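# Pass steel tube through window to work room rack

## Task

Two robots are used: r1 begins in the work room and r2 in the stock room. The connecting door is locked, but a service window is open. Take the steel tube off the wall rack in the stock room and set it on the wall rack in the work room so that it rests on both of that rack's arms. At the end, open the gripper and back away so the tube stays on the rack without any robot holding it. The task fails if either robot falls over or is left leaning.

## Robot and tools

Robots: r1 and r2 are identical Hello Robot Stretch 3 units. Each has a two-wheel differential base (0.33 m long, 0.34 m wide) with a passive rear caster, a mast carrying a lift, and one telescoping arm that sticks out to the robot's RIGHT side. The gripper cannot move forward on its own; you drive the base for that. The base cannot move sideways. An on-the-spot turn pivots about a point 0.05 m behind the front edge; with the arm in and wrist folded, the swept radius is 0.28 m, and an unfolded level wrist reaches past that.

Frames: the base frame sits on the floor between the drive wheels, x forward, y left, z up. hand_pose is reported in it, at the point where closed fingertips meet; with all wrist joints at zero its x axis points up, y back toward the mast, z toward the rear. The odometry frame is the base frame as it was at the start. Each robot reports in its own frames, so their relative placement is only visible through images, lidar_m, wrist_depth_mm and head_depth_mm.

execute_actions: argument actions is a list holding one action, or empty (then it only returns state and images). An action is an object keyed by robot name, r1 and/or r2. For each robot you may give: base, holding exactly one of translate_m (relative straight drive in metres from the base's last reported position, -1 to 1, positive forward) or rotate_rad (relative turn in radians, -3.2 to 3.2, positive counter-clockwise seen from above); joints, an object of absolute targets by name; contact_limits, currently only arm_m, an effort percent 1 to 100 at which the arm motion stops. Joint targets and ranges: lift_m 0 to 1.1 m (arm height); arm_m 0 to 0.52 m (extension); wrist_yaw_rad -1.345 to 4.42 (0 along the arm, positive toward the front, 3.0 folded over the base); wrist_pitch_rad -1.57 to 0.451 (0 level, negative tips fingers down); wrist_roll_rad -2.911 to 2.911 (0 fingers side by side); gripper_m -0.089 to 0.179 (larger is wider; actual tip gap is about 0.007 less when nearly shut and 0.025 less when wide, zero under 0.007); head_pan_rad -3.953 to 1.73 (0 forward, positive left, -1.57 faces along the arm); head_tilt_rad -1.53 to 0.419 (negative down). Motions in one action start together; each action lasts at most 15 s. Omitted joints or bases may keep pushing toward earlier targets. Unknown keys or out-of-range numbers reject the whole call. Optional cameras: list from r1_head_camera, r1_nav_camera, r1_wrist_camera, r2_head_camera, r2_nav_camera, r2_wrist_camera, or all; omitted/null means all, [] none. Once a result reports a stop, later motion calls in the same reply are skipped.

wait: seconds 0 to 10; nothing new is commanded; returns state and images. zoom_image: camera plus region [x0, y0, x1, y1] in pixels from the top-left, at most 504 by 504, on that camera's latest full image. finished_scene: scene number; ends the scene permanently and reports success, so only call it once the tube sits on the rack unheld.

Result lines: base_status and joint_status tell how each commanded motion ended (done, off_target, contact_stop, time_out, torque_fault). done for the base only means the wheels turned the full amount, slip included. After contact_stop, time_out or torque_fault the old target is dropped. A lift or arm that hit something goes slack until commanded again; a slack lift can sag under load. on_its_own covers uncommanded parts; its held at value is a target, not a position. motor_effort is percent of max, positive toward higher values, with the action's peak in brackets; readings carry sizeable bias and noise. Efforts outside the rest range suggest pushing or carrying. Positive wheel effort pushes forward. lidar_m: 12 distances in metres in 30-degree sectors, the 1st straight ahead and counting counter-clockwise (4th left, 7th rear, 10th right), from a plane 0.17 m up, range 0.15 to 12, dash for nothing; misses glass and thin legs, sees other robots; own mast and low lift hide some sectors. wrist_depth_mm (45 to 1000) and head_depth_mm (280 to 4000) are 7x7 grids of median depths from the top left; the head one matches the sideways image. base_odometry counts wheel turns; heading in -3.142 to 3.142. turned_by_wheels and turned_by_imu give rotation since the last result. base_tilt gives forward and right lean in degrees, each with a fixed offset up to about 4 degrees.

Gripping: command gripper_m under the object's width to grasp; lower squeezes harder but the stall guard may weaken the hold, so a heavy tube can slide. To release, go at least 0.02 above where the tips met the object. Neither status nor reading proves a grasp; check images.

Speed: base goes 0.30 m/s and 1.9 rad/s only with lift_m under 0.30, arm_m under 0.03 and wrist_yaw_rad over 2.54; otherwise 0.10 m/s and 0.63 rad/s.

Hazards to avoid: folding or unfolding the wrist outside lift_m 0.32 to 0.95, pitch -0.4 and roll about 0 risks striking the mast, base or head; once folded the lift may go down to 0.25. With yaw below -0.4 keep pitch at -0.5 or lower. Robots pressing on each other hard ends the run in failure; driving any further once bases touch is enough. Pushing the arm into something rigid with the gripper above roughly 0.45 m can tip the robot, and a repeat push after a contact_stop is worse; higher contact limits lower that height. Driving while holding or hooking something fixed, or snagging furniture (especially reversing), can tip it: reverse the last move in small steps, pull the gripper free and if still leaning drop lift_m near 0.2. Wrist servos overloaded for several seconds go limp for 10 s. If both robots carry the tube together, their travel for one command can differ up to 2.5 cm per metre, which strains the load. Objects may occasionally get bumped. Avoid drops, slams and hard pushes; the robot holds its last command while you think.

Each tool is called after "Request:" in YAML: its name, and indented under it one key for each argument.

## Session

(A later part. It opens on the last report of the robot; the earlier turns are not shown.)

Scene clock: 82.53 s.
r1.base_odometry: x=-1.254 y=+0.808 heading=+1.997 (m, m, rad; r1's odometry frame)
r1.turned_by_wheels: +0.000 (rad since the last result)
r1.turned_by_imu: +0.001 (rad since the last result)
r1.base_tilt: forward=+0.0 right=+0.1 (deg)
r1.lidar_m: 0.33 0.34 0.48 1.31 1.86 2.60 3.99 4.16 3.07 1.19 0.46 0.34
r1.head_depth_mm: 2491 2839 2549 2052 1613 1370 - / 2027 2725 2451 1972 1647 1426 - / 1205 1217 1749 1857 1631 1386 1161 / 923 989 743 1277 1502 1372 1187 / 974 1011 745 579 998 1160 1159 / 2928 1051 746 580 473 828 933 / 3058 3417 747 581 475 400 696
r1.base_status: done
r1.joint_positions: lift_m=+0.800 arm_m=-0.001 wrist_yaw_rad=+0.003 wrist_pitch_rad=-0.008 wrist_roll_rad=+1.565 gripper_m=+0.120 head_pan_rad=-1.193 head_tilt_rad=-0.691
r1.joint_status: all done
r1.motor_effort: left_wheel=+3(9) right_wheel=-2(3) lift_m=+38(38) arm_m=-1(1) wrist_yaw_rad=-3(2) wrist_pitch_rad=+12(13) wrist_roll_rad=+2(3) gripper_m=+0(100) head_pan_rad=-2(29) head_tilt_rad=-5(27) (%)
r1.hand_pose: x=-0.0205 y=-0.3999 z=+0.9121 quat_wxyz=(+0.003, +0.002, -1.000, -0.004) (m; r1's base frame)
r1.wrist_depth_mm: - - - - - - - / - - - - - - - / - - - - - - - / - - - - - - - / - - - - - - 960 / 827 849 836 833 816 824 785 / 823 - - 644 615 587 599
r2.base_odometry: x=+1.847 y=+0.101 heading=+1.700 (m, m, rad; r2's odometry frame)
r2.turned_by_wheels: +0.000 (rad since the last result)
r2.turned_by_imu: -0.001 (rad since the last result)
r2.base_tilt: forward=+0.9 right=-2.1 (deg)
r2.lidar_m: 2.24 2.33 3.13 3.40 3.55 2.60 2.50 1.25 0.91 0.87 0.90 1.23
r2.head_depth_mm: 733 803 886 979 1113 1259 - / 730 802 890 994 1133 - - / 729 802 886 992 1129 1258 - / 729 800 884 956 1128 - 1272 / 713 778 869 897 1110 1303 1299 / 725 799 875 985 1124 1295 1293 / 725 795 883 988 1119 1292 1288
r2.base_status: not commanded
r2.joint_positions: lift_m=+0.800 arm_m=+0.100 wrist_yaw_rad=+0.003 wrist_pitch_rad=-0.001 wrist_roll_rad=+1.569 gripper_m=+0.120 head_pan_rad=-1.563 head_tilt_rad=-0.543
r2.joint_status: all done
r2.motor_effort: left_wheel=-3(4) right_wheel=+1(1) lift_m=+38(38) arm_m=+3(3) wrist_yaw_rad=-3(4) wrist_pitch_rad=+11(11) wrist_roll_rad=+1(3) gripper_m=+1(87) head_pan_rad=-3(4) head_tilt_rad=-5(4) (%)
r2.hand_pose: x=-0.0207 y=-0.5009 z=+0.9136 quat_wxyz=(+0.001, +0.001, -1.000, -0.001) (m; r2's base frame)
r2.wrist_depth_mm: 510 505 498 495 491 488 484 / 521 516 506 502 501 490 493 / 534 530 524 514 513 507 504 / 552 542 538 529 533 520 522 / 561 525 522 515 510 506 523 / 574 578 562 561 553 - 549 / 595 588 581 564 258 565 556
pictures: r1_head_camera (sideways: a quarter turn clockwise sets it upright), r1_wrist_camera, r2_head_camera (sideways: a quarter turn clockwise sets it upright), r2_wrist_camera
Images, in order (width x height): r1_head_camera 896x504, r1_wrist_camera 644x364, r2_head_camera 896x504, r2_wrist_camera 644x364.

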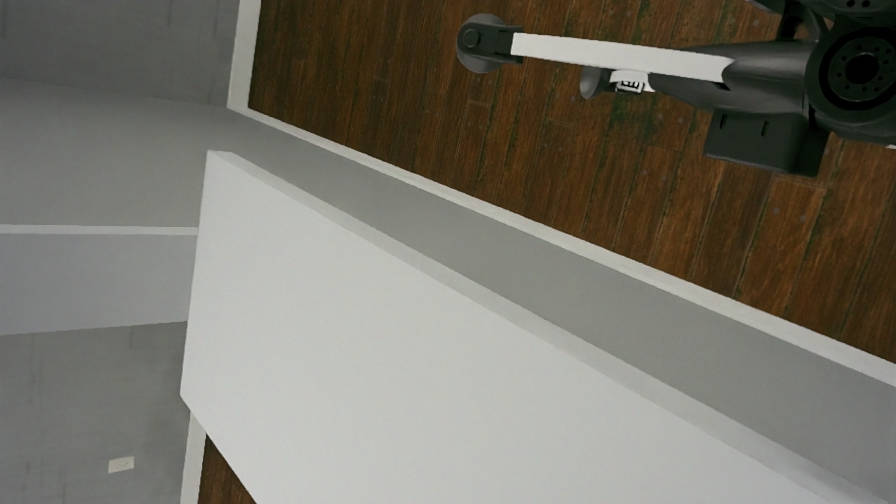

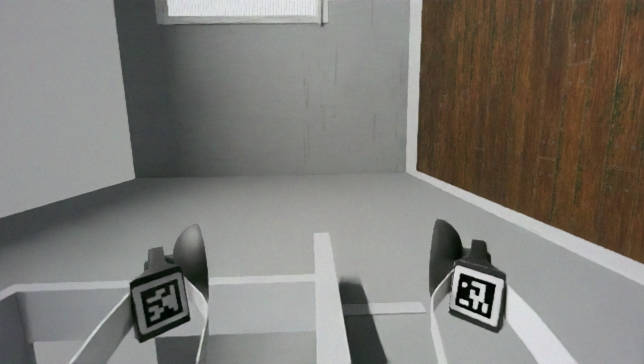

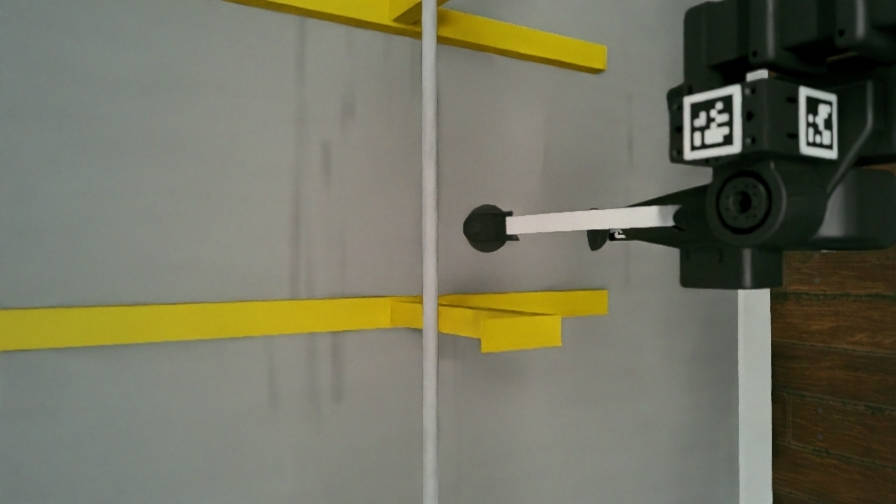

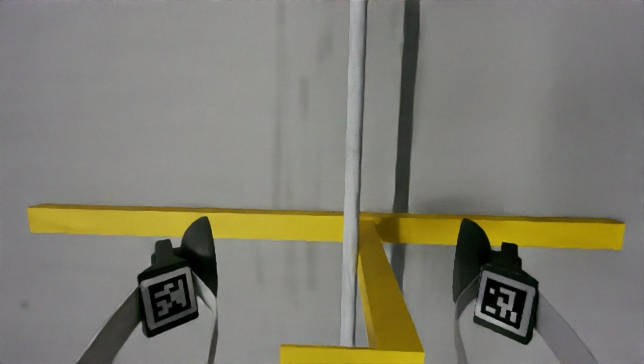

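Request:
execute_actions:
  actions:
    - {"r1":{"base":{"translate_m":0.08},"joints":{"lift_m":0.815}},"r2":{"base":{"translate_m":-0.05},"joints":{"lift_m":0.785,"arm_m":0.27}}}
  cameras: ["r1_head_camera","r2_nav_camera","r2_head_camera","r2_wrist_camera"]

Scene clock: 92.67 s.
r1.base_odometry: x=-1.287 y=+0.880 heading=+1.997 (m, m, rad; r1's odometry frame)
r1.turned_by_wheels: +0.000 (rad since the last result)
r1.turned_by_imu: +0.001 (rad since the last result)
r1.base_tilt: forward=-0.1 right=-0.1 (deg)
r1.lidar_m: 0.25 0.26 0.36 0.97 1.87 2.60 4.06 4.13 3.06 0.90 0.35 0.26
r1.head_depth_mm: 2529 2850 2556 2049 1622 1372 - / 1504 1834 2365 1995 1648 1429 - / 918 981 740 1596 1591 1388 1189 / 918 987 742 579 499 1285 1185 / 2862 1046 744 578 473 404 991 / 2980 3274 745 579 474 401 346 / 3049 3370 749 580 475 401 346
r1.base_status: done
r1.joint_positions: lift_m=+0.815 arm_m=-0.001 wrist_yaw_rad=+0.003 wrist_pitch_rad=-0.007 wrist_roll_rad=+1.566 gripper_m=+0.120 head_pan_rad=-1.193 head_tilt_rad=-0.691
r1.joint_status: all done
r1.motor_effort: left_wheel=+3(9) right_wheel=-3(4) lift_m=+38(39) arm_m=-1(1) wrist_yaw_rad=-2(1) wrist_pitch_rad=+12(12) wrist_roll_rad=+2(2) gripper_m=+1(0) head_pan_rad=-2(2) head_tilt_rad=-6(5) (%)
r1.hand_pose: x=-0.0205 y=-0.3999 z=+0.9273 quat_wxyz=(+0.003, +0.002, -1.000, -0.004) (m; r1's base frame)
r1.wrist_depth_mm: - - - - - - - / - - - - - - - / - - - - - - - / - - - - - - - / - - - 882 962 944 897 / 812 824 822 743 661 664 629 / - - - - 492 470 481
r2.base_odometry: x=+1.854 y=+0.052 heading=+1.699 (m, m, rad; r2's odometry frame)
r2.turned_by_wheels: +0.000 (rad since the last result)
r2.turned_by_imu: -0.001 (rad since the last result)
r2.base_tilt: forward=+0.9 right=-2.1 (deg)
r2.lidar_m: 2.29 2.38 3.18 3.40 3.50 2.56 2.46 1.25 0.91 0.87 0.91 1.23
r2.head_depth_mm: 728 789 869 923 1114 - - / 730 802 886 993 - 1349 1287 / 728 800 888 993 - 1347 1289 / 727 802 883 992 1121 1311 1287 / 727 788 866 959 1103 1307 1286 / 719 784 880 937 1120 1293 1280 / 726 794 880 981 1118 1296 1291
r2.base_status: done
r2.joint_positions: lift_m=+0.785 arm_m=+0.270 wrist_yaw_rad=+0.002 wrist_pitch_rad=+0.000 wrist_roll_rad=+1.570 gripper_m=+0.120 head_pan_rad=-1.563 head_tilt_rad=-0.543
r2.joint_status: all done
r2.motor_effort: left_wheel=-3(8) right_wheel=+1(1) lift_m=+19(36) arm_m=+3(4) wrist_yaw_rad=-2(2) wrist_pitch_rad=+11(11) wrist_roll_rad=+0(1) gripper_m=+0(0) head_pan_rad=-4(4) head_tilt_rad=-4(4) (%)
r2.hand_pose: x=-0.0208 y=-0.6709 z=+0.8997 quat_wxyz=(+0.001, +0.001, -1.000, +0.000) (m; r2's base frame)
r2.wrist_depth_mm: 348 347 343 340 338 337 332 / 354 355 352 347 347 342 337 / 365 362 361 357 354 350 346 / 370 375 370 367 365 359 357 / 388 383 380 371 372 369 366 / 389 390 386 374 382 - 372 / 405 405 399 360 360 391 354
pictures: r1_head_camera (sideways: a quarter turn clockwise sets it upright), r2_head_camera (sideways: a quarter turn clockwise sets it upright), r2_nav_camera (sideways: a quarter turn counterclockwise sets it upright), r2_wrist_camera
Images, in order (width x height): r1_head_camera 896x504, r2_head_camera 896x504, r2_nav_camera 672x504, r2_wrist_camera 644x364.

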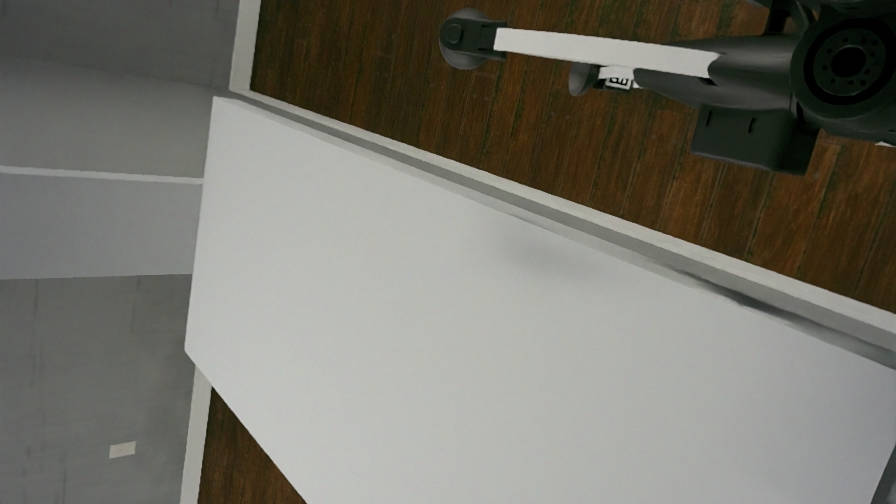

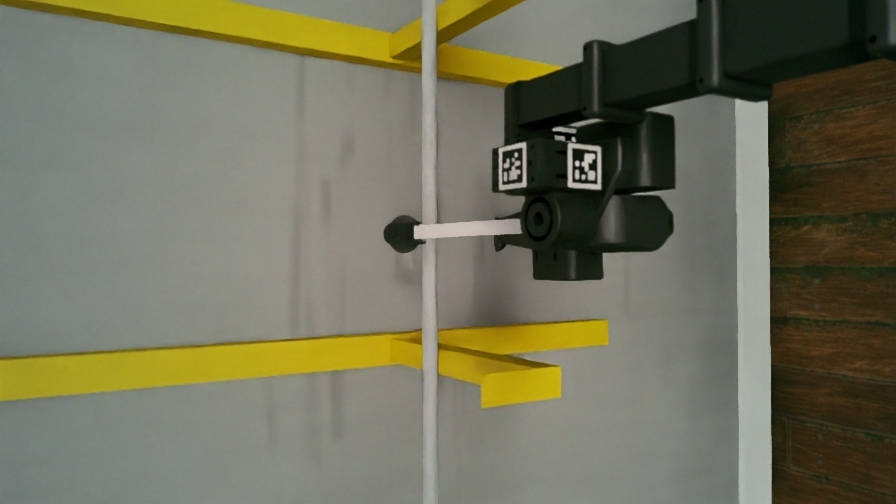

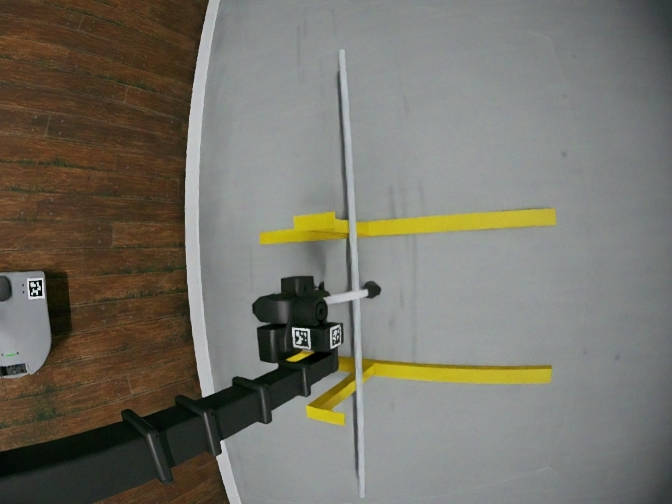

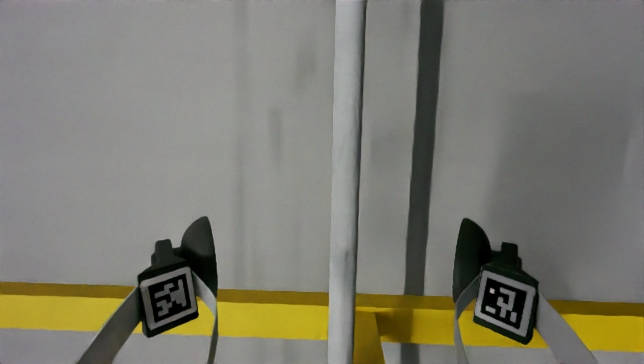

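Request:
execute_actions:
  actions:
    - {"r1":{"base":{"translate_m":0.04}},"r2":{"joints":{"lift_m":0.78,"arm_m":0.315,"gripper_m":0.06}}}
  cameras: ["r2_head_camera","r2_wrist_camera"]

Request:
zoom_image:
  camera: "r2_head_camera"
  region: [340,140,560,320]

Scene clock: 101.00 s.
r1.base_odometry: x=-1.304 y=+0.917 heading=+1.997 (m, m, rad; r1's odometry frame)
r1.turned_by_wheels: +0.000 (rad since the last result)
r1.turned_by_imu: +0.001 (rad since the last result)
r1.base_tilt: forward=+0.0 right=+0.1 (deg)
r1.lidar_m: 0.21 0.22 0.31 0.82 1.87 2.59 4.10 4.16 3.08 0.77 0.29 0.22
r1.head_depth_mm: 2489 2841 2574 2051 1614 1368 - / 1245 1300 808 1905 1639 1435 - / 880 963 742 576 511 1367 1181 / 2697 984 745 578 472 408 1126 / 2873 1049 744 578 473 400 346 / 2989 3260 748 579 472 400 346 / 3072 3362 747 580 474 401 346
r1.base_status: done
r1.joint_positions: lift_m=+0.815 arm_m=-0.001 wrist_yaw_rad=+0.003 wrist_pitch_rad=-0.007 wrist_roll_rad=+1.566 gripper_m=+0.120 head_pan_rad=-1.193 head_tilt_rad=-0.691
r1.joint_status: not commanded
r1.motor_effort: left_wheel=+3(9) right_wheel=-2(3) lift_m=+38(38) arm_m=-1(1) wrist_yaw_rad=-2(2) wrist_pitch_rad=+12(12) wrist_roll_rad=+2(2) gripper_m=+0(0) head_pan_rad=-2(2) head_tilt_rad=-5(5) (%)
r1.hand_pose: x=-0.0205 y=-0.3999 z=+0.9273 quat_wxyz=(+0.003, +0.002, -1.000, -0.004) (m; r1's base frame)
r1.wrist_depth_mm: - - - - - - - / - - - - - - - / - - - - - - - / - - - - - - - / 917 900 869 813 834 823 827 / 814 811 825 742 564 583 570 / - - - - 412 411 426
r2.base_odometry: x=+1.854 y=+0.052 heading=+1.699 (m, m, rad; r2's odometry frame)
r2.turned_by_wheels: +0.000 (rad since the last result)
r2.turned_by_imu: -0.001 (rad since the last result)
r2.base_tilt: forward=+0.9 right=-2.0 (deg)
r2.lidar_m: 2.29 2.37 3.21 3.42 3.50 2.56 2.45 1.25 0.91 0.87 0.91 1.23
r2.head_depth_mm: 725 790 880 926 1129 - - / 732 802 885 962 - 1310 1282 / 730 802 889 964 - 1317 1280 / 728 802 887 993 1146 1315 1296 / 728 791 873 958 1104 1310 1287 / 716 784 879 939 1126 1297 1288 / 726 793 878 989 1119 1296 1293
r2.base_status: not commanded
r2.joint_positions: lift_m=+0.780 arm_m=+0.315 wrist_yaw_rad=+0.002 wrist_pitch_rad=+0.000 wrist_roll_rad=+1.570 gripper_m=+0.060 head_pan_rad=-1.563 head_tilt_rad=-0.543
r2.joint_status: all done
r2.motor_effort: left_wheel=-2(2) right_wheel=+1(1) lift_m=+19(19) arm_m=+3(3) wrist_yaw_rad=-2(2) wrist_pitch_rad=+11(11) wrist_roll_rad=+1(0) gripper_m=+0(92) head_pan_rad=-4(4) head_tilt_rad=-4(4) (%)
r2.hand_pose: x=-0.0208 y=-0.7159 z=+0.8947 quat_wxyz=(+0.001, +0.001, -1.000, +0.000) (m; r2's base frame)
r2.wrist_depth_mm: 307 305 301 296 293 293 291 / 315 308 308 306 302 302 298 / 323 319 317 311 310 309 306 / 329 329 324 318 318 317 313 / 339 335 334 327 323 323 322 / 347 344 - 336 337 333 330 / 330 325 323 316 316 316 315
pictures: r2_head_camera (sideways: a quarter turn clockwise sets it upright), r2_wrist_camera
Images, in order (width x height): r2_head_camera 896x504, r2_wrist_camera 644x364.

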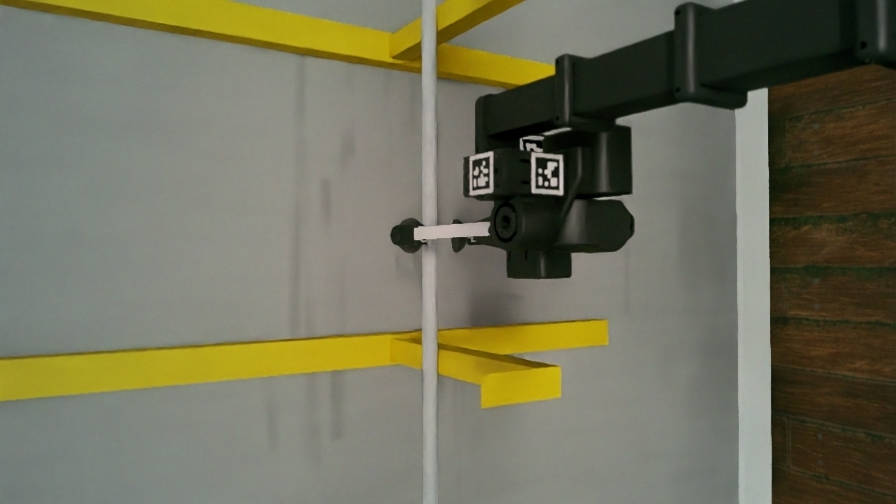

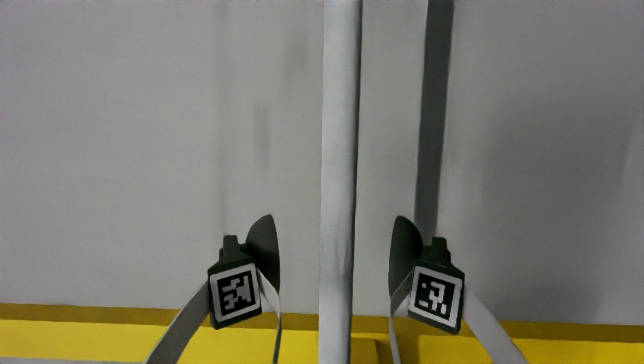

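Region (340, 140, 560, 320) of r2_head_camera's 896x504 image, scaled by 2.291, with more detail than that image has; it fills the top 412 rows of this view, and the rest is white.

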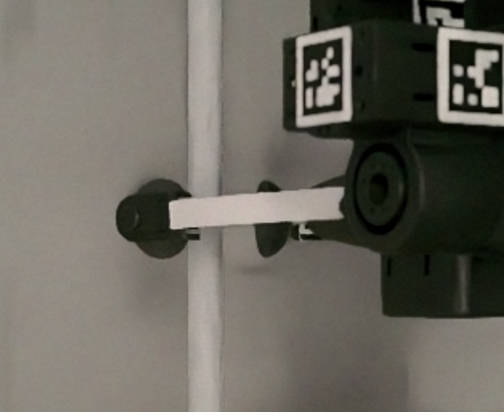

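Request:
execute_actions:
  actions:
    - {"r2":{"joints":{"arm_m":0.338,"gripper_m":0.04}}}
  cameras: ["r2_head_camera","r2_wrist_camera"]

Request:
zoom_image:
  camera: "r2_head_camera"
  region: [340,140,560,320]

Scene clock: 106.23 s.
r1.base_odometry: x=-1.304 y=+0.917 heading=+1.997 (m, m, rad; r1's odometry frame)
r1.turned_by_wheels: +0.000 (rad since the last result)
r1.turned_by_imu: +0.000 (rad since the last result)
r1.base_tilt: forward=+0.0 right=+0.1 (deg)
r1.lidar_m: 0.21 0.22 0.31 0.82 1.87 2.60 4.11 4.19 3.08 0.76 0.29 0.22
r1.head_depth_mm: 2500 2823 2524 2041 1622 1363 - / 1236 1298 811 1907 1642 1428 - / 883 962 740 576 511 1367 1183 / 2699 985 743 577 472 409 1117 / 2855 1047 742 577 473 400 346 / 2987 3255 747 580 474 401 346 / 3051 3398 751 579 474 401 346
r1.base_status: not commanded
r1.joint_positions: lift_m=+0.815 arm_m=-0.001 wrist_yaw_rad=+0.003 wrist_pitch_rad=-0.007 wrist_roll_rad=+1.566 gripper_m=+0.120 head_pan_rad=-1.193 head_tilt_rad=-0.691
r1.joint_status: not commanded
r1.motor_effort: left_wheel=+3(3) right_wheel=-2(2) lift_m=+38(38) arm_m=-1(1) wrist_yaw_rad=-2(1) wrist_pitch_rad=+12(12) wrist_roll_rad=+2(2) gripper_m=+0(0) head_pan_rad=-2(2) head_tilt_rad=-4(4) (%)
r1.hand_pose: x=-0.0205 y=-0.3999 z=+0.9273 quat_wxyz=(+0.003, +0.002, -1.000, -0.004) (m; r1's base frame)
r1.wrist_depth_mm: - - - - - - - / - - - - - - - / - - - - - - - / - - - - - - - / 901 905 861 822 834 820 797 / 800 799 829 730 580 583 564 / - - - - 411 411 427
r2.base_odometry: x=+1.854 y=+0.052 heading=+1.699 (m, m, rad; r2's odometry frame)
r2.turned_by_wheels: +0.000 (rad since the last result)
r2.turned_by_imu: -0.001 (rad since the last result)
r2.base_tilt: forward=+0.9 right=-2.0 (deg)
r2.lidar_m: 2.29 2.37 3.18 3.41 3.52 2.55 2.45 1.26 0.91 0.87 0.91 1.23
r2.head_depth_mm: 724 793 873 927 1138 - - / 729 803 890 963 - 1316 1288 / 729 798 888 946 1182 1316 1292 / 726 795 888 990 1165 1304 1285 / 726 791 870 961 1107 1306 1286 / 717 785 877 940 1120 1305 1290 / 724 789 883 988 1128 1294 1284
r2.base_status: not commanded
r2.joint_positions: lift_m=+0.780 arm_m=+0.338 wrist_yaw_rad=+0.002 wrist_pitch_rad=+0.000 wrist_roll_rad=+1.570 gripper_m=+0.040 head_pan_rad=-1.563 head_tilt_rad=-0.543
r2.joint_status: all done
r2.motor_effort: left_wheel=-3(2) right_wheel=+1(1) lift_m=+19(19) arm_m=+3(2) wrist_yaw_rad=-2(2) wrist_pitch_rad=+11(11) wrist_roll_rad=+0(0) gripper_m=-1(83) head_pan_rad=-3(4) head_tilt_rad=-4(4) (%)
r2.hand_pose: x=-0.0208 y=-0.7389 z=+0.8947 quat_wxyz=(+0.001, +0.001, -1.000, +0.000) (m; r2's base frame)
r2.wrist_depth_mm: 286 281 280 138 276 273 271 / 291 287 287 140 281 279 279 / 298 297 295 143 286 286 283 / 307 305 300 298 297 296 290 / 317 311 309 150 303 301 300 / 323 319 317 153 - 308 306 / 305 303 301 295 308 311 310
pictures: r2_head_camera (sideways: a quarter turn clockwise sets it upright), r2_wrist_camera
Images, in order (width x height): r2_head_camera 896x504, r2_wrist_camera 644x364.

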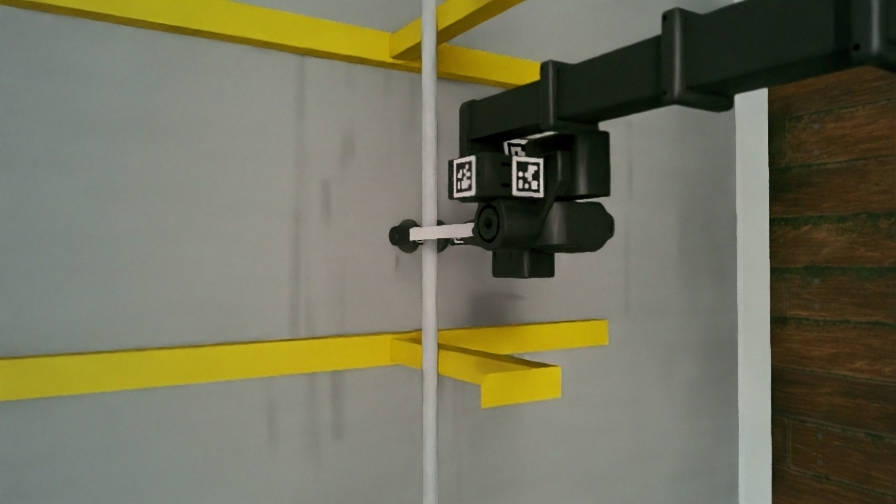

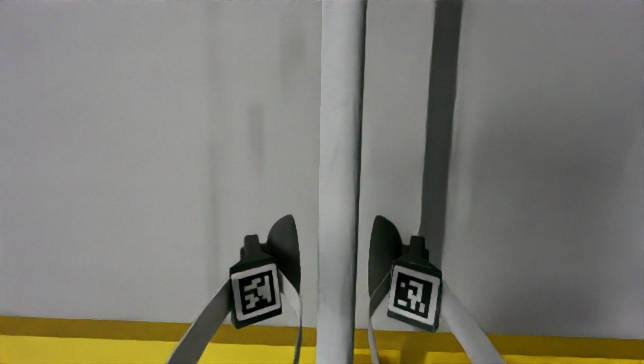

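Region (340, 140, 560, 320) of r2_head_camera's 896x504 image, scaled by 2.291, with more detail than that image has; it fills the top 412 rows of this view, and the rest is white.

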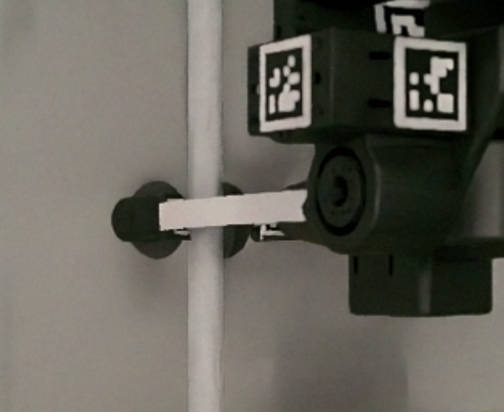

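Request:
execute_actions:
  actions:
    - {"r2":{"joints":{"lift_m":0.778,"gripper_m":-0.04}}}
  cameras: []

Request:
execute_actions:
  actions:
    - {"r2":{"joints":{"lift_m":0.81}}}
  cameras: ["r2_head_camera","r2_wrist_camera","r2_nav_camera"]

Scene clock: 111.03 s.
r1.base_odometry: x=-1.304 y=+0.917 heading=+1.997 (m, m, rad; r1's odometry frame)
r1.turned_by_wheels: +0.000 (rad since the last result)
r1.turned_by_imu: +0.000 (rad since the last result)
r1.base_tilt: forward=+0.0 right=+0.0 (deg)
r1.lidar_m: 0.21 0.22 0.31 0.82 1.87 2.60 4.11 4.16 3.07 0.77 0.29 0.22
r1.head_depth_mm: 2505 2816 2544 2033 1614 1365 - / 1244 1299 808 1917 1640 1438 - / 884 962 739 577 511 1372 1181 / 2689 985 741 577 473 407 1118 / 2855 1047 745 578 473 400 346 / 2991 3268 746 579 474 400 346 / 3062 3367 748 580 474 400 346
r1.base_status: not commanded
r1.joint_positions: lift_m=+0.815 arm_m=-0.001 wrist_yaw_rad=+0.003 wrist_pitch_rad=-0.007 wrist_roll_rad=+1.566 gripper_m=+0.120 head_pan_rad=-1.193 head_tilt_rad=-0.691
r1.joint_status: not commanded
r1.motor_effort: left_wheel=+3(3) right_wheel=-2(2) lift_m=+38(38) arm_m=-1(1) wrist_yaw_rad=-1(2) wrist_pitch_rad=+12(12) wrist_roll_rad=+1(1) gripper_m=+1(1) head_pan_rad=-2(2) head_tilt_rad=-5(5) (%)
r1.hand_pose: x=-0.0205 y=-0.3999 z=+0.9273 quat_wxyz=(+0.003, +0.002, -1.000, -0.004) (m; r1's base frame)
r1.wrist_depth_mm: - - - - - - - / - - - - - - - / - - - - - - - / - - - - - - - / 912 880 865 796 852 834 825 / 798 796 814 737 573 590 558 / - - - - 411 414 424
r2.base_odometry: x=+1.854 y=+0.052 heading=+1.699 (m, m, rad; r2's odometry frame)
r2.turned_by_wheels: +0.000 (rad since the last result)
r2.turned_by_imu: -0.001 (rad since the last result)
r2.base_tilt: forward=+1.0 right=-2.0 (deg)
r2.lidar_m: 2.29 2.38 3.20 3.42 3.49 2.56 2.45 1.25 0.91 0.87 0.90 1.23
r2.head_depth_mm: 725 787 875 926 1129 - - / 730 801 886 962 - 1315 1290 / 731 800 884 957 1189 1307 1294 / 728 800 884 956 1164 1310 1285 / 727 792 865 959 1108 1317 1285 / 715 784 875 939 1121 1298 1286 / 725 795 879 980 1119 1292 1290
r2.base_status: not commanded
r2.joint_positions: lift_m=+0.778 arm_m=+0.338 wrist_yaw_rad=+0.002 wrist_pitch_rad=+0.001 wrist_roll_rad=+1.574 gripper_m=-0.039 head_pan_rad=-1.563 head_tilt_rad=-0.543
r2.joint_status: all done
r2.motor_effort: left_wheel=-3(3) right_wheel=+1(1) lift_m=+20(19) arm_m=+3(3) wrist_yaw_rad=-2(2) wrist_pitch_rad=+10(11) wrist_roll_rad=-2(2) gripper_m=-27(100) head_pan_rad=-4(4) head_tilt_rad=-4(4) (%)
r2.hand_pose: x=-0.0208 y=-0.7390 z=+0.8931 quat_wxyz=(-0.001, +0.001, -1.000, +0.000) (m; r2's base frame)
r2.wrist_depth_mm: 284 283 279 133 275 272 270 / 293 290 287 282 281 279 277 / 300 296 295 288 288 285 283 / 307 304 302 295 294 293 291 / 313 316 310 142 302 302 298 / 326 322 317 146 311 308 303 / 303 304 305 297 294 308 309
pictures: none
No camera images: the call's "cameras" was empty. Leave "cameras" out to get every camera's image.

Scene clock: 112.13 s.
r1.base_odometry: x=-1.304 y=+0.917 heading=+1.997 (m, m, rad; r1's odometry frame)
r1.turned_by_wheels: +0.000 (rad since the last result)
r1.turned_by_imu: +0.000 (rad since the last result)
r1.base_tilt: forward=-0.1 right=+0.0 (deg)
r1.lidar_m: 0.21 0.22 0.31 0.82 1.87 2.59 4.12 4.14 3.10 0.77 0.29 0.22
r1.head_depth_mm: 2512 2818 2569 2046 1609 1361 - / 1249 1297 811 1938 1650 1424 - / 880 965 742 577 510 1366 1181 / 2686 987 741 576 472 408 1121 / 2854 1050 744 578 472 400 346 / 2940 3248 747 579 473 400 346 / 3041 3388 747 582 474 399 346
r1.base_status: not commanded
r1.joint_positions: lift_m=+0.815 arm_m=-0.001 wrist_yaw_rad=+0.003 wrist_pitch_rad=-0.007 wrist_roll_rad=+1.566 gripper_m=+0.120 head_pan_rad=-1.193 head_tilt_rad=-0.691
r1.joint_status: not commanded
r1.motor_effort: left_wheel=+3(3) right_wheel=-2(2) lift_m=+38(38) arm_m=-1(1) wrist_yaw_rad=-2(2) wrist_pitch_rad=+12(12) wrist_roll_rad=+2(2) gripper_m=+0(0) head_pan_rad=-2(2) head_tilt_rad=-5(6) (%)
r1.hand_pose: x=-0.0205 y=-0.3999 z=+0.9273 quat_wxyz=(+0.003, +0.002, -1.000, -0.004) (m; r1's base frame)
r1.wrist_depth_mm: - - - - - - - / - - - - - - - / - - - - - - - / - - - - - - - / 899 885 862 786 839 827 796 / 802 811 812 725 586 576 564 / - - - - 412 407 430
r2.base_odometry: x=+1.854 y=+0.052 heading=+1.699 (m, m, rad; r2's odometry frame)
r2.turned_by_wheels: +0.000 (rad since the last result)
r2.turned_by_imu: +0.000 (rad since the last result)
r2.base_tilt: forward=+0.9 right=-2.1 (deg)
r2.lidar_m: 2.29 2.36 3.20 3.40 3.50 2.56 2.46 1.25 0.91 0.87 0.90 1.23
r2.head_depth_mm: 725 790 871 942 1114 - - / 730 802 886 959 1176 1347 1297 / 727 800 886 945 1174 1314 1296 / 726 799 881 960 1149 1315 1282 / 727 788 874 956 1103 1294 1291 / 714 787 880 939 1118 1301 1288 / 723 793 881 986 1127 1293 1282
r2.base_status: not commanded
r2.joint_positions: lift_m=+0.809 arm_m=+0.338 wrist_yaw_rad=+0.002 wrist_pitch_rad=-0.050 wrist_roll_rad=+1.575 gripper_m=-0.033 head_pan_rad=-1.563 head_tilt_rad=-0.543
r2.joint_status: all done
r2.on_its_own: gripper_m is held at -0.034, not at your -0.040, by its stall guard, which is still easing; wrist_pitch_rad is at rest, and its effort (+37) is outside its rest range (-20 to +32)
r2.motor_effort: left_wheel=-2(3) right_wheel=+1(1) lift_m=+42(44) arm_m=+3(2) wrist_yaw_rad=-2(2) wrist_pitch_rad=+37(39) wrist_roll_rad=-2(2) gripper_m=-15(29) head_pan_rad=-4(4) head_tilt_rad=-4(4) (%)
r2.hand_pose: x=-0.0208 y=-0.7374 z=+0.9108 quat_wxyz=(-0.001, +0.001, -1.000, -0.026) (m; r2's base frame)
r2.wrist_depth_mm: 276 276 277 274 279 281 282 / 281 280 282 281 286 289 289 / 287 290 292 288 295 296 296 / 297 296 300 297 303 302 305 / 302 304 305 143 309 310 314 / 310 313 315 146 318 319 322 / 303 302 306 295 299 310 312
pictures: r2_head_camera (sideways: a quarter turn clockwise sets it upright), r2_nav_camera (sideways: a quarter turn counterclockwise sets it upright), r2_wrist_camera
Images, in order (width x height): r2_head_camera 896x504, r2_nav_camera 672x504, r2_wrist_camera 644x364.

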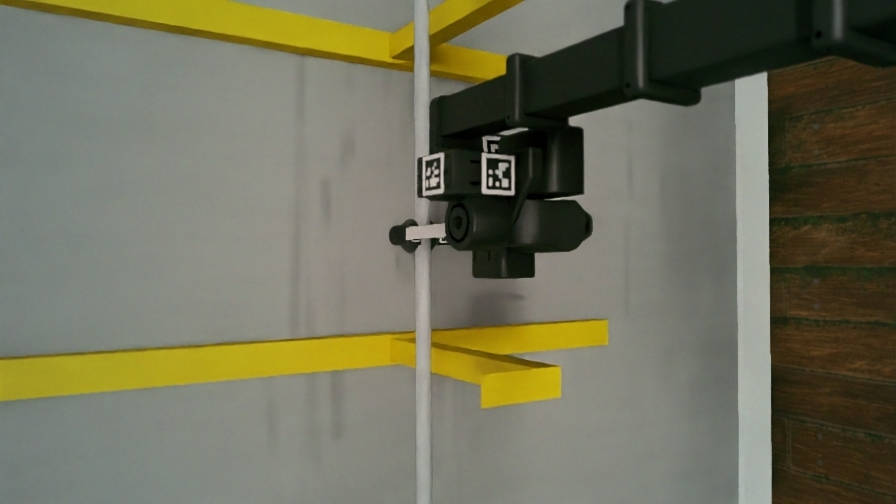

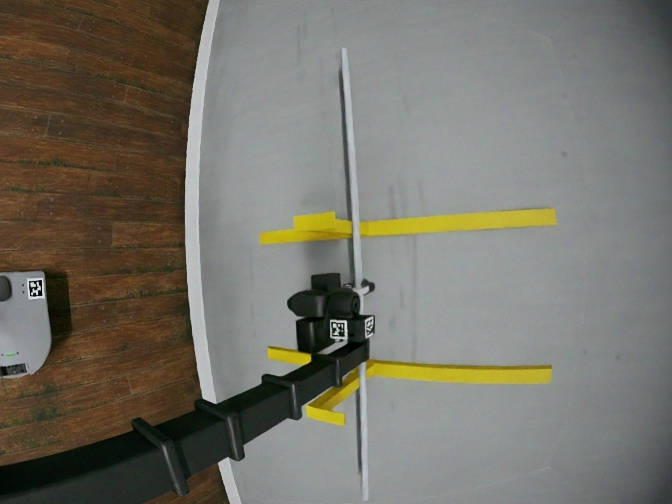

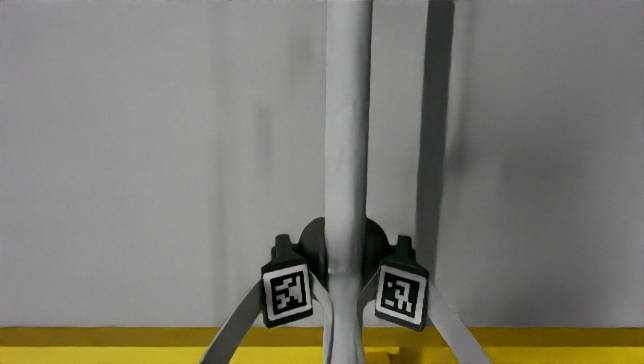

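Request:
wait:
  seconds: 10

Scene clock: 123.73 s.
r1.base_odometry: x=-1.304 y=+0.917 heading=+1.997 (m, m, rad; r1's odometry frame)
r1.turned_by_wheels: +0.000 (rad since the last result)
r1.turned_by_imu: +0.001 (rad since the last result)
r1.base_tilt: forward=-0.1 right=+0.0 (deg)
r1.lidar_m: 0.21 0.22 0.31 0.82 1.87 2.59 4.10 4.16 3.10 0.77 0.29 0.22
r1.head_depth_mm: 2483 2839 2534 2061 1607 1367 - / 1251 1306 810 1921 1643 1435 - / 885 964 742 576 511 1371 1183 / 2682 986 742 578 473 407 1125 / 2806 1049 744 578 473 399 346 / 2957 3284 747 580 474 400 346 / 3069 3349 746 581 474 400 346
r1.base_status: not commanded
r1.joint_positions: lift_m=+0.815 arm_m=-0.001 wrist_yaw_rad=+0.003 wrist_pitch_rad=-0.007 wrist_roll_rad=+1.566 gripper_m=+0.120 head_pan_rad=-1.193 head_tilt_rad=-0.691
r1.joint_status: not commanded
r1.motor_effort: left_wheel=+3(3) right_wheel=-3(2) lift_m=+38(38) arm_m=-1(1) wrist_yaw_rad=-2(2) wrist_pitch_rad=+12(12) wrist_roll_rad=+1(2) gripper_m=+1(0) head_pan_rad=-2(2) head_tilt_rad=-5(6) (%)
r1.hand_pose: x=-0.0205 y=-0.3999 z=+0.9273 quat_wxyz=(+0.003, +0.002, -1.000, -0.004) (m; r1's base frame)
r1.wrist_depth_mm: - - - - - - - / - - - - - - - / - - - - - - - / - - - - - - - / 895 901 854 807 839 834 818 / 812 816 822 732 568 576 558 / - - - - 411 411 425
r2.base_odometry: x=+1.854 y=+0.052 heading=+1.699 (m, m, rad; r2's odometry frame)
r2.turned_by_wheels: +0.000 (rad since the last result)
r2.turned_by_imu: -0.002 (rad since the last result)
r2.base_tilt: forward=+0.8 right=-2.1 (deg)
r2.lidar_m: 2.29 2.38 3.20 3.43 3.51 2.55 2.46 1.26 0.91 0.87 0.91 1.23
r2.head_depth_mm: 722 792 872 943 1113 - - / 726 803 888 965 1175 1340 1294 / 729 798 887 942 1172 1302 1289 / 727 797 885 959 1155 1305 1292 / 728 792 871 962 1108 1315 1293 / 716 782 875 941 1122 1304 1301 / 726 797 878 990 1116 1295 1286
r2.base_status: not commanded
r2.joint_positions: lift_m=+0.809 arm_m=+0.338 wrist_yaw_rad=+0.002 wrist_pitch_rad=-0.050 wrist_roll_rad=+1.575 gripper_m=-0.029 head_pan_rad=-1.563 head_tilt_rad=-0.543
r2.joint_status: all done
r2.on_its_own: gripper_m is held at -0.030, not at your -0.040, by its stall guard, which is not easing now; wrist_pitch_rad is at rest, and its effort (+37) is outside its rest range (-20 to +32)
r2.motor_effort: left_wheel=-2(3) right_wheel=+1(1) lift_m=+42(44) arm_m=+2(2) wrist_yaw_rad=-2(2) wrist_pitch_rad=+37(39) wrist_roll_rad=-2(2) gripper_m=-26(29) head_pan_rad=-4(4) head_tilt_rad=-4(4) (%)
r2.hand_pose: x=-0.0208 y=-0.7374 z=+0.9108 quat_wxyz=(-0.001, +0.001, -1.000, -0.026) (m; r2's base frame)
r2.wrist_depth_mm: 274 274 276 274 280 281 282 / 281 283 283 283 287 287 290 / 289 289 290 289 293 295 298 / 295 296 300 296 300 303 305 / 302 303 306 144 309 309 313 / 309 312 313 146 319 318 320 / 302 303 305 294 300 310 313
wait: 10.00 s; at rest from the start
pictures: r1_head_camera (sideways: a quarter turn clockwise sets it upright), r1_nav_camera (sideways: a quarter turn counterclockwise sets it upright), r1_wrist_camera, r2_head_camera (sideways: a quarter turn clockwise sets it upright), r2_nav_camera (sideways: a quarter turn counterclockwise sets it upright), r2_wrist_camera
Images, in order (width x height): r1_head_camera 896x504, r1_nav_camera 672x504, r1_wrist_camera 644x364, r2_head_camera 896x504, r2_nav_camera 672x504, r2_wrist_camera 644x364.

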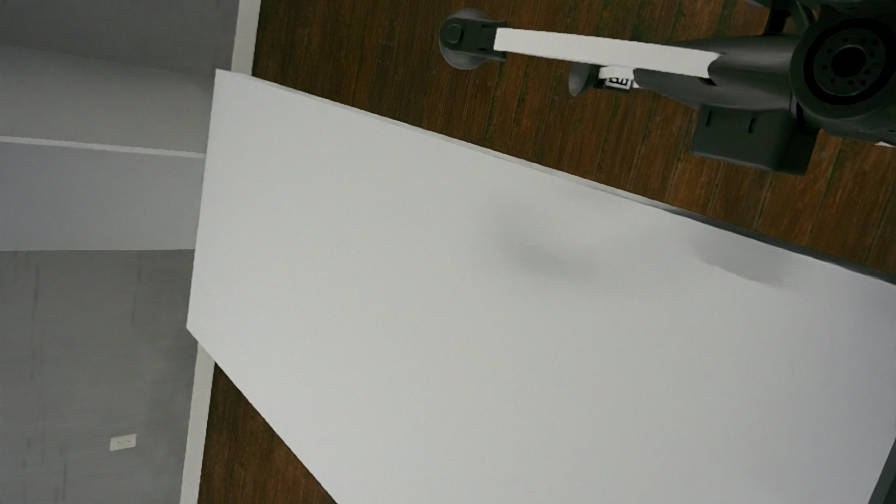

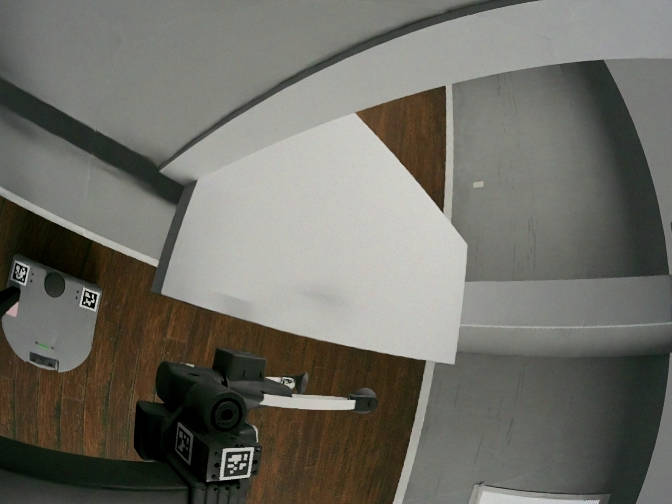

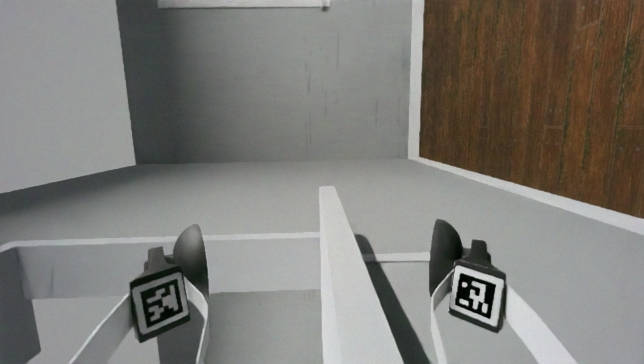

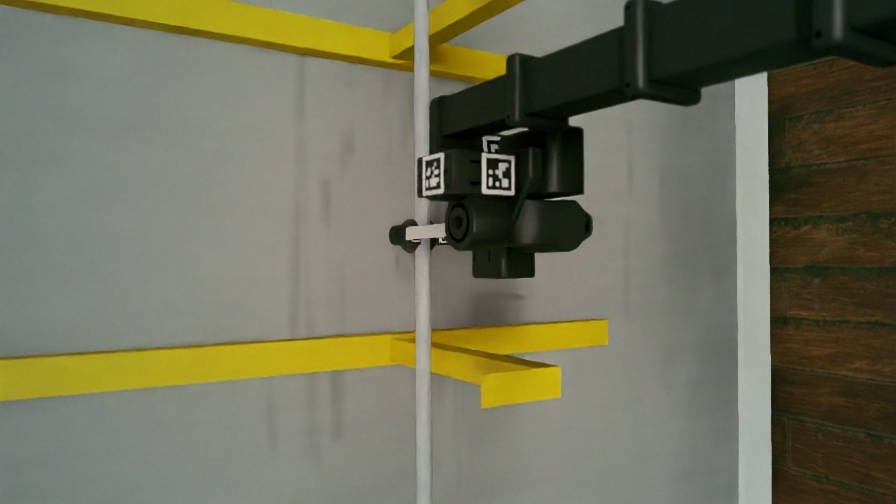

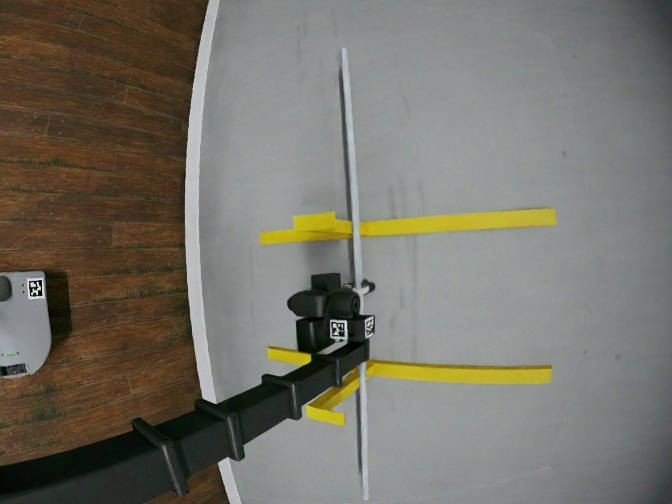

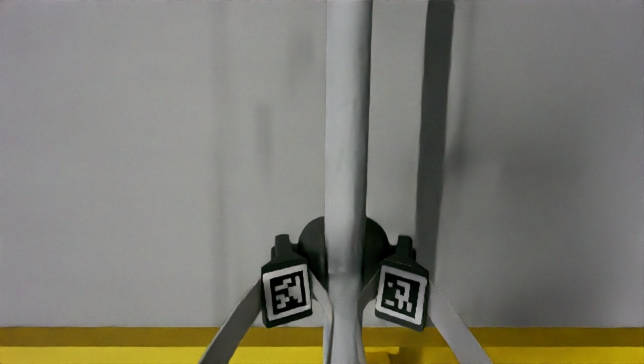

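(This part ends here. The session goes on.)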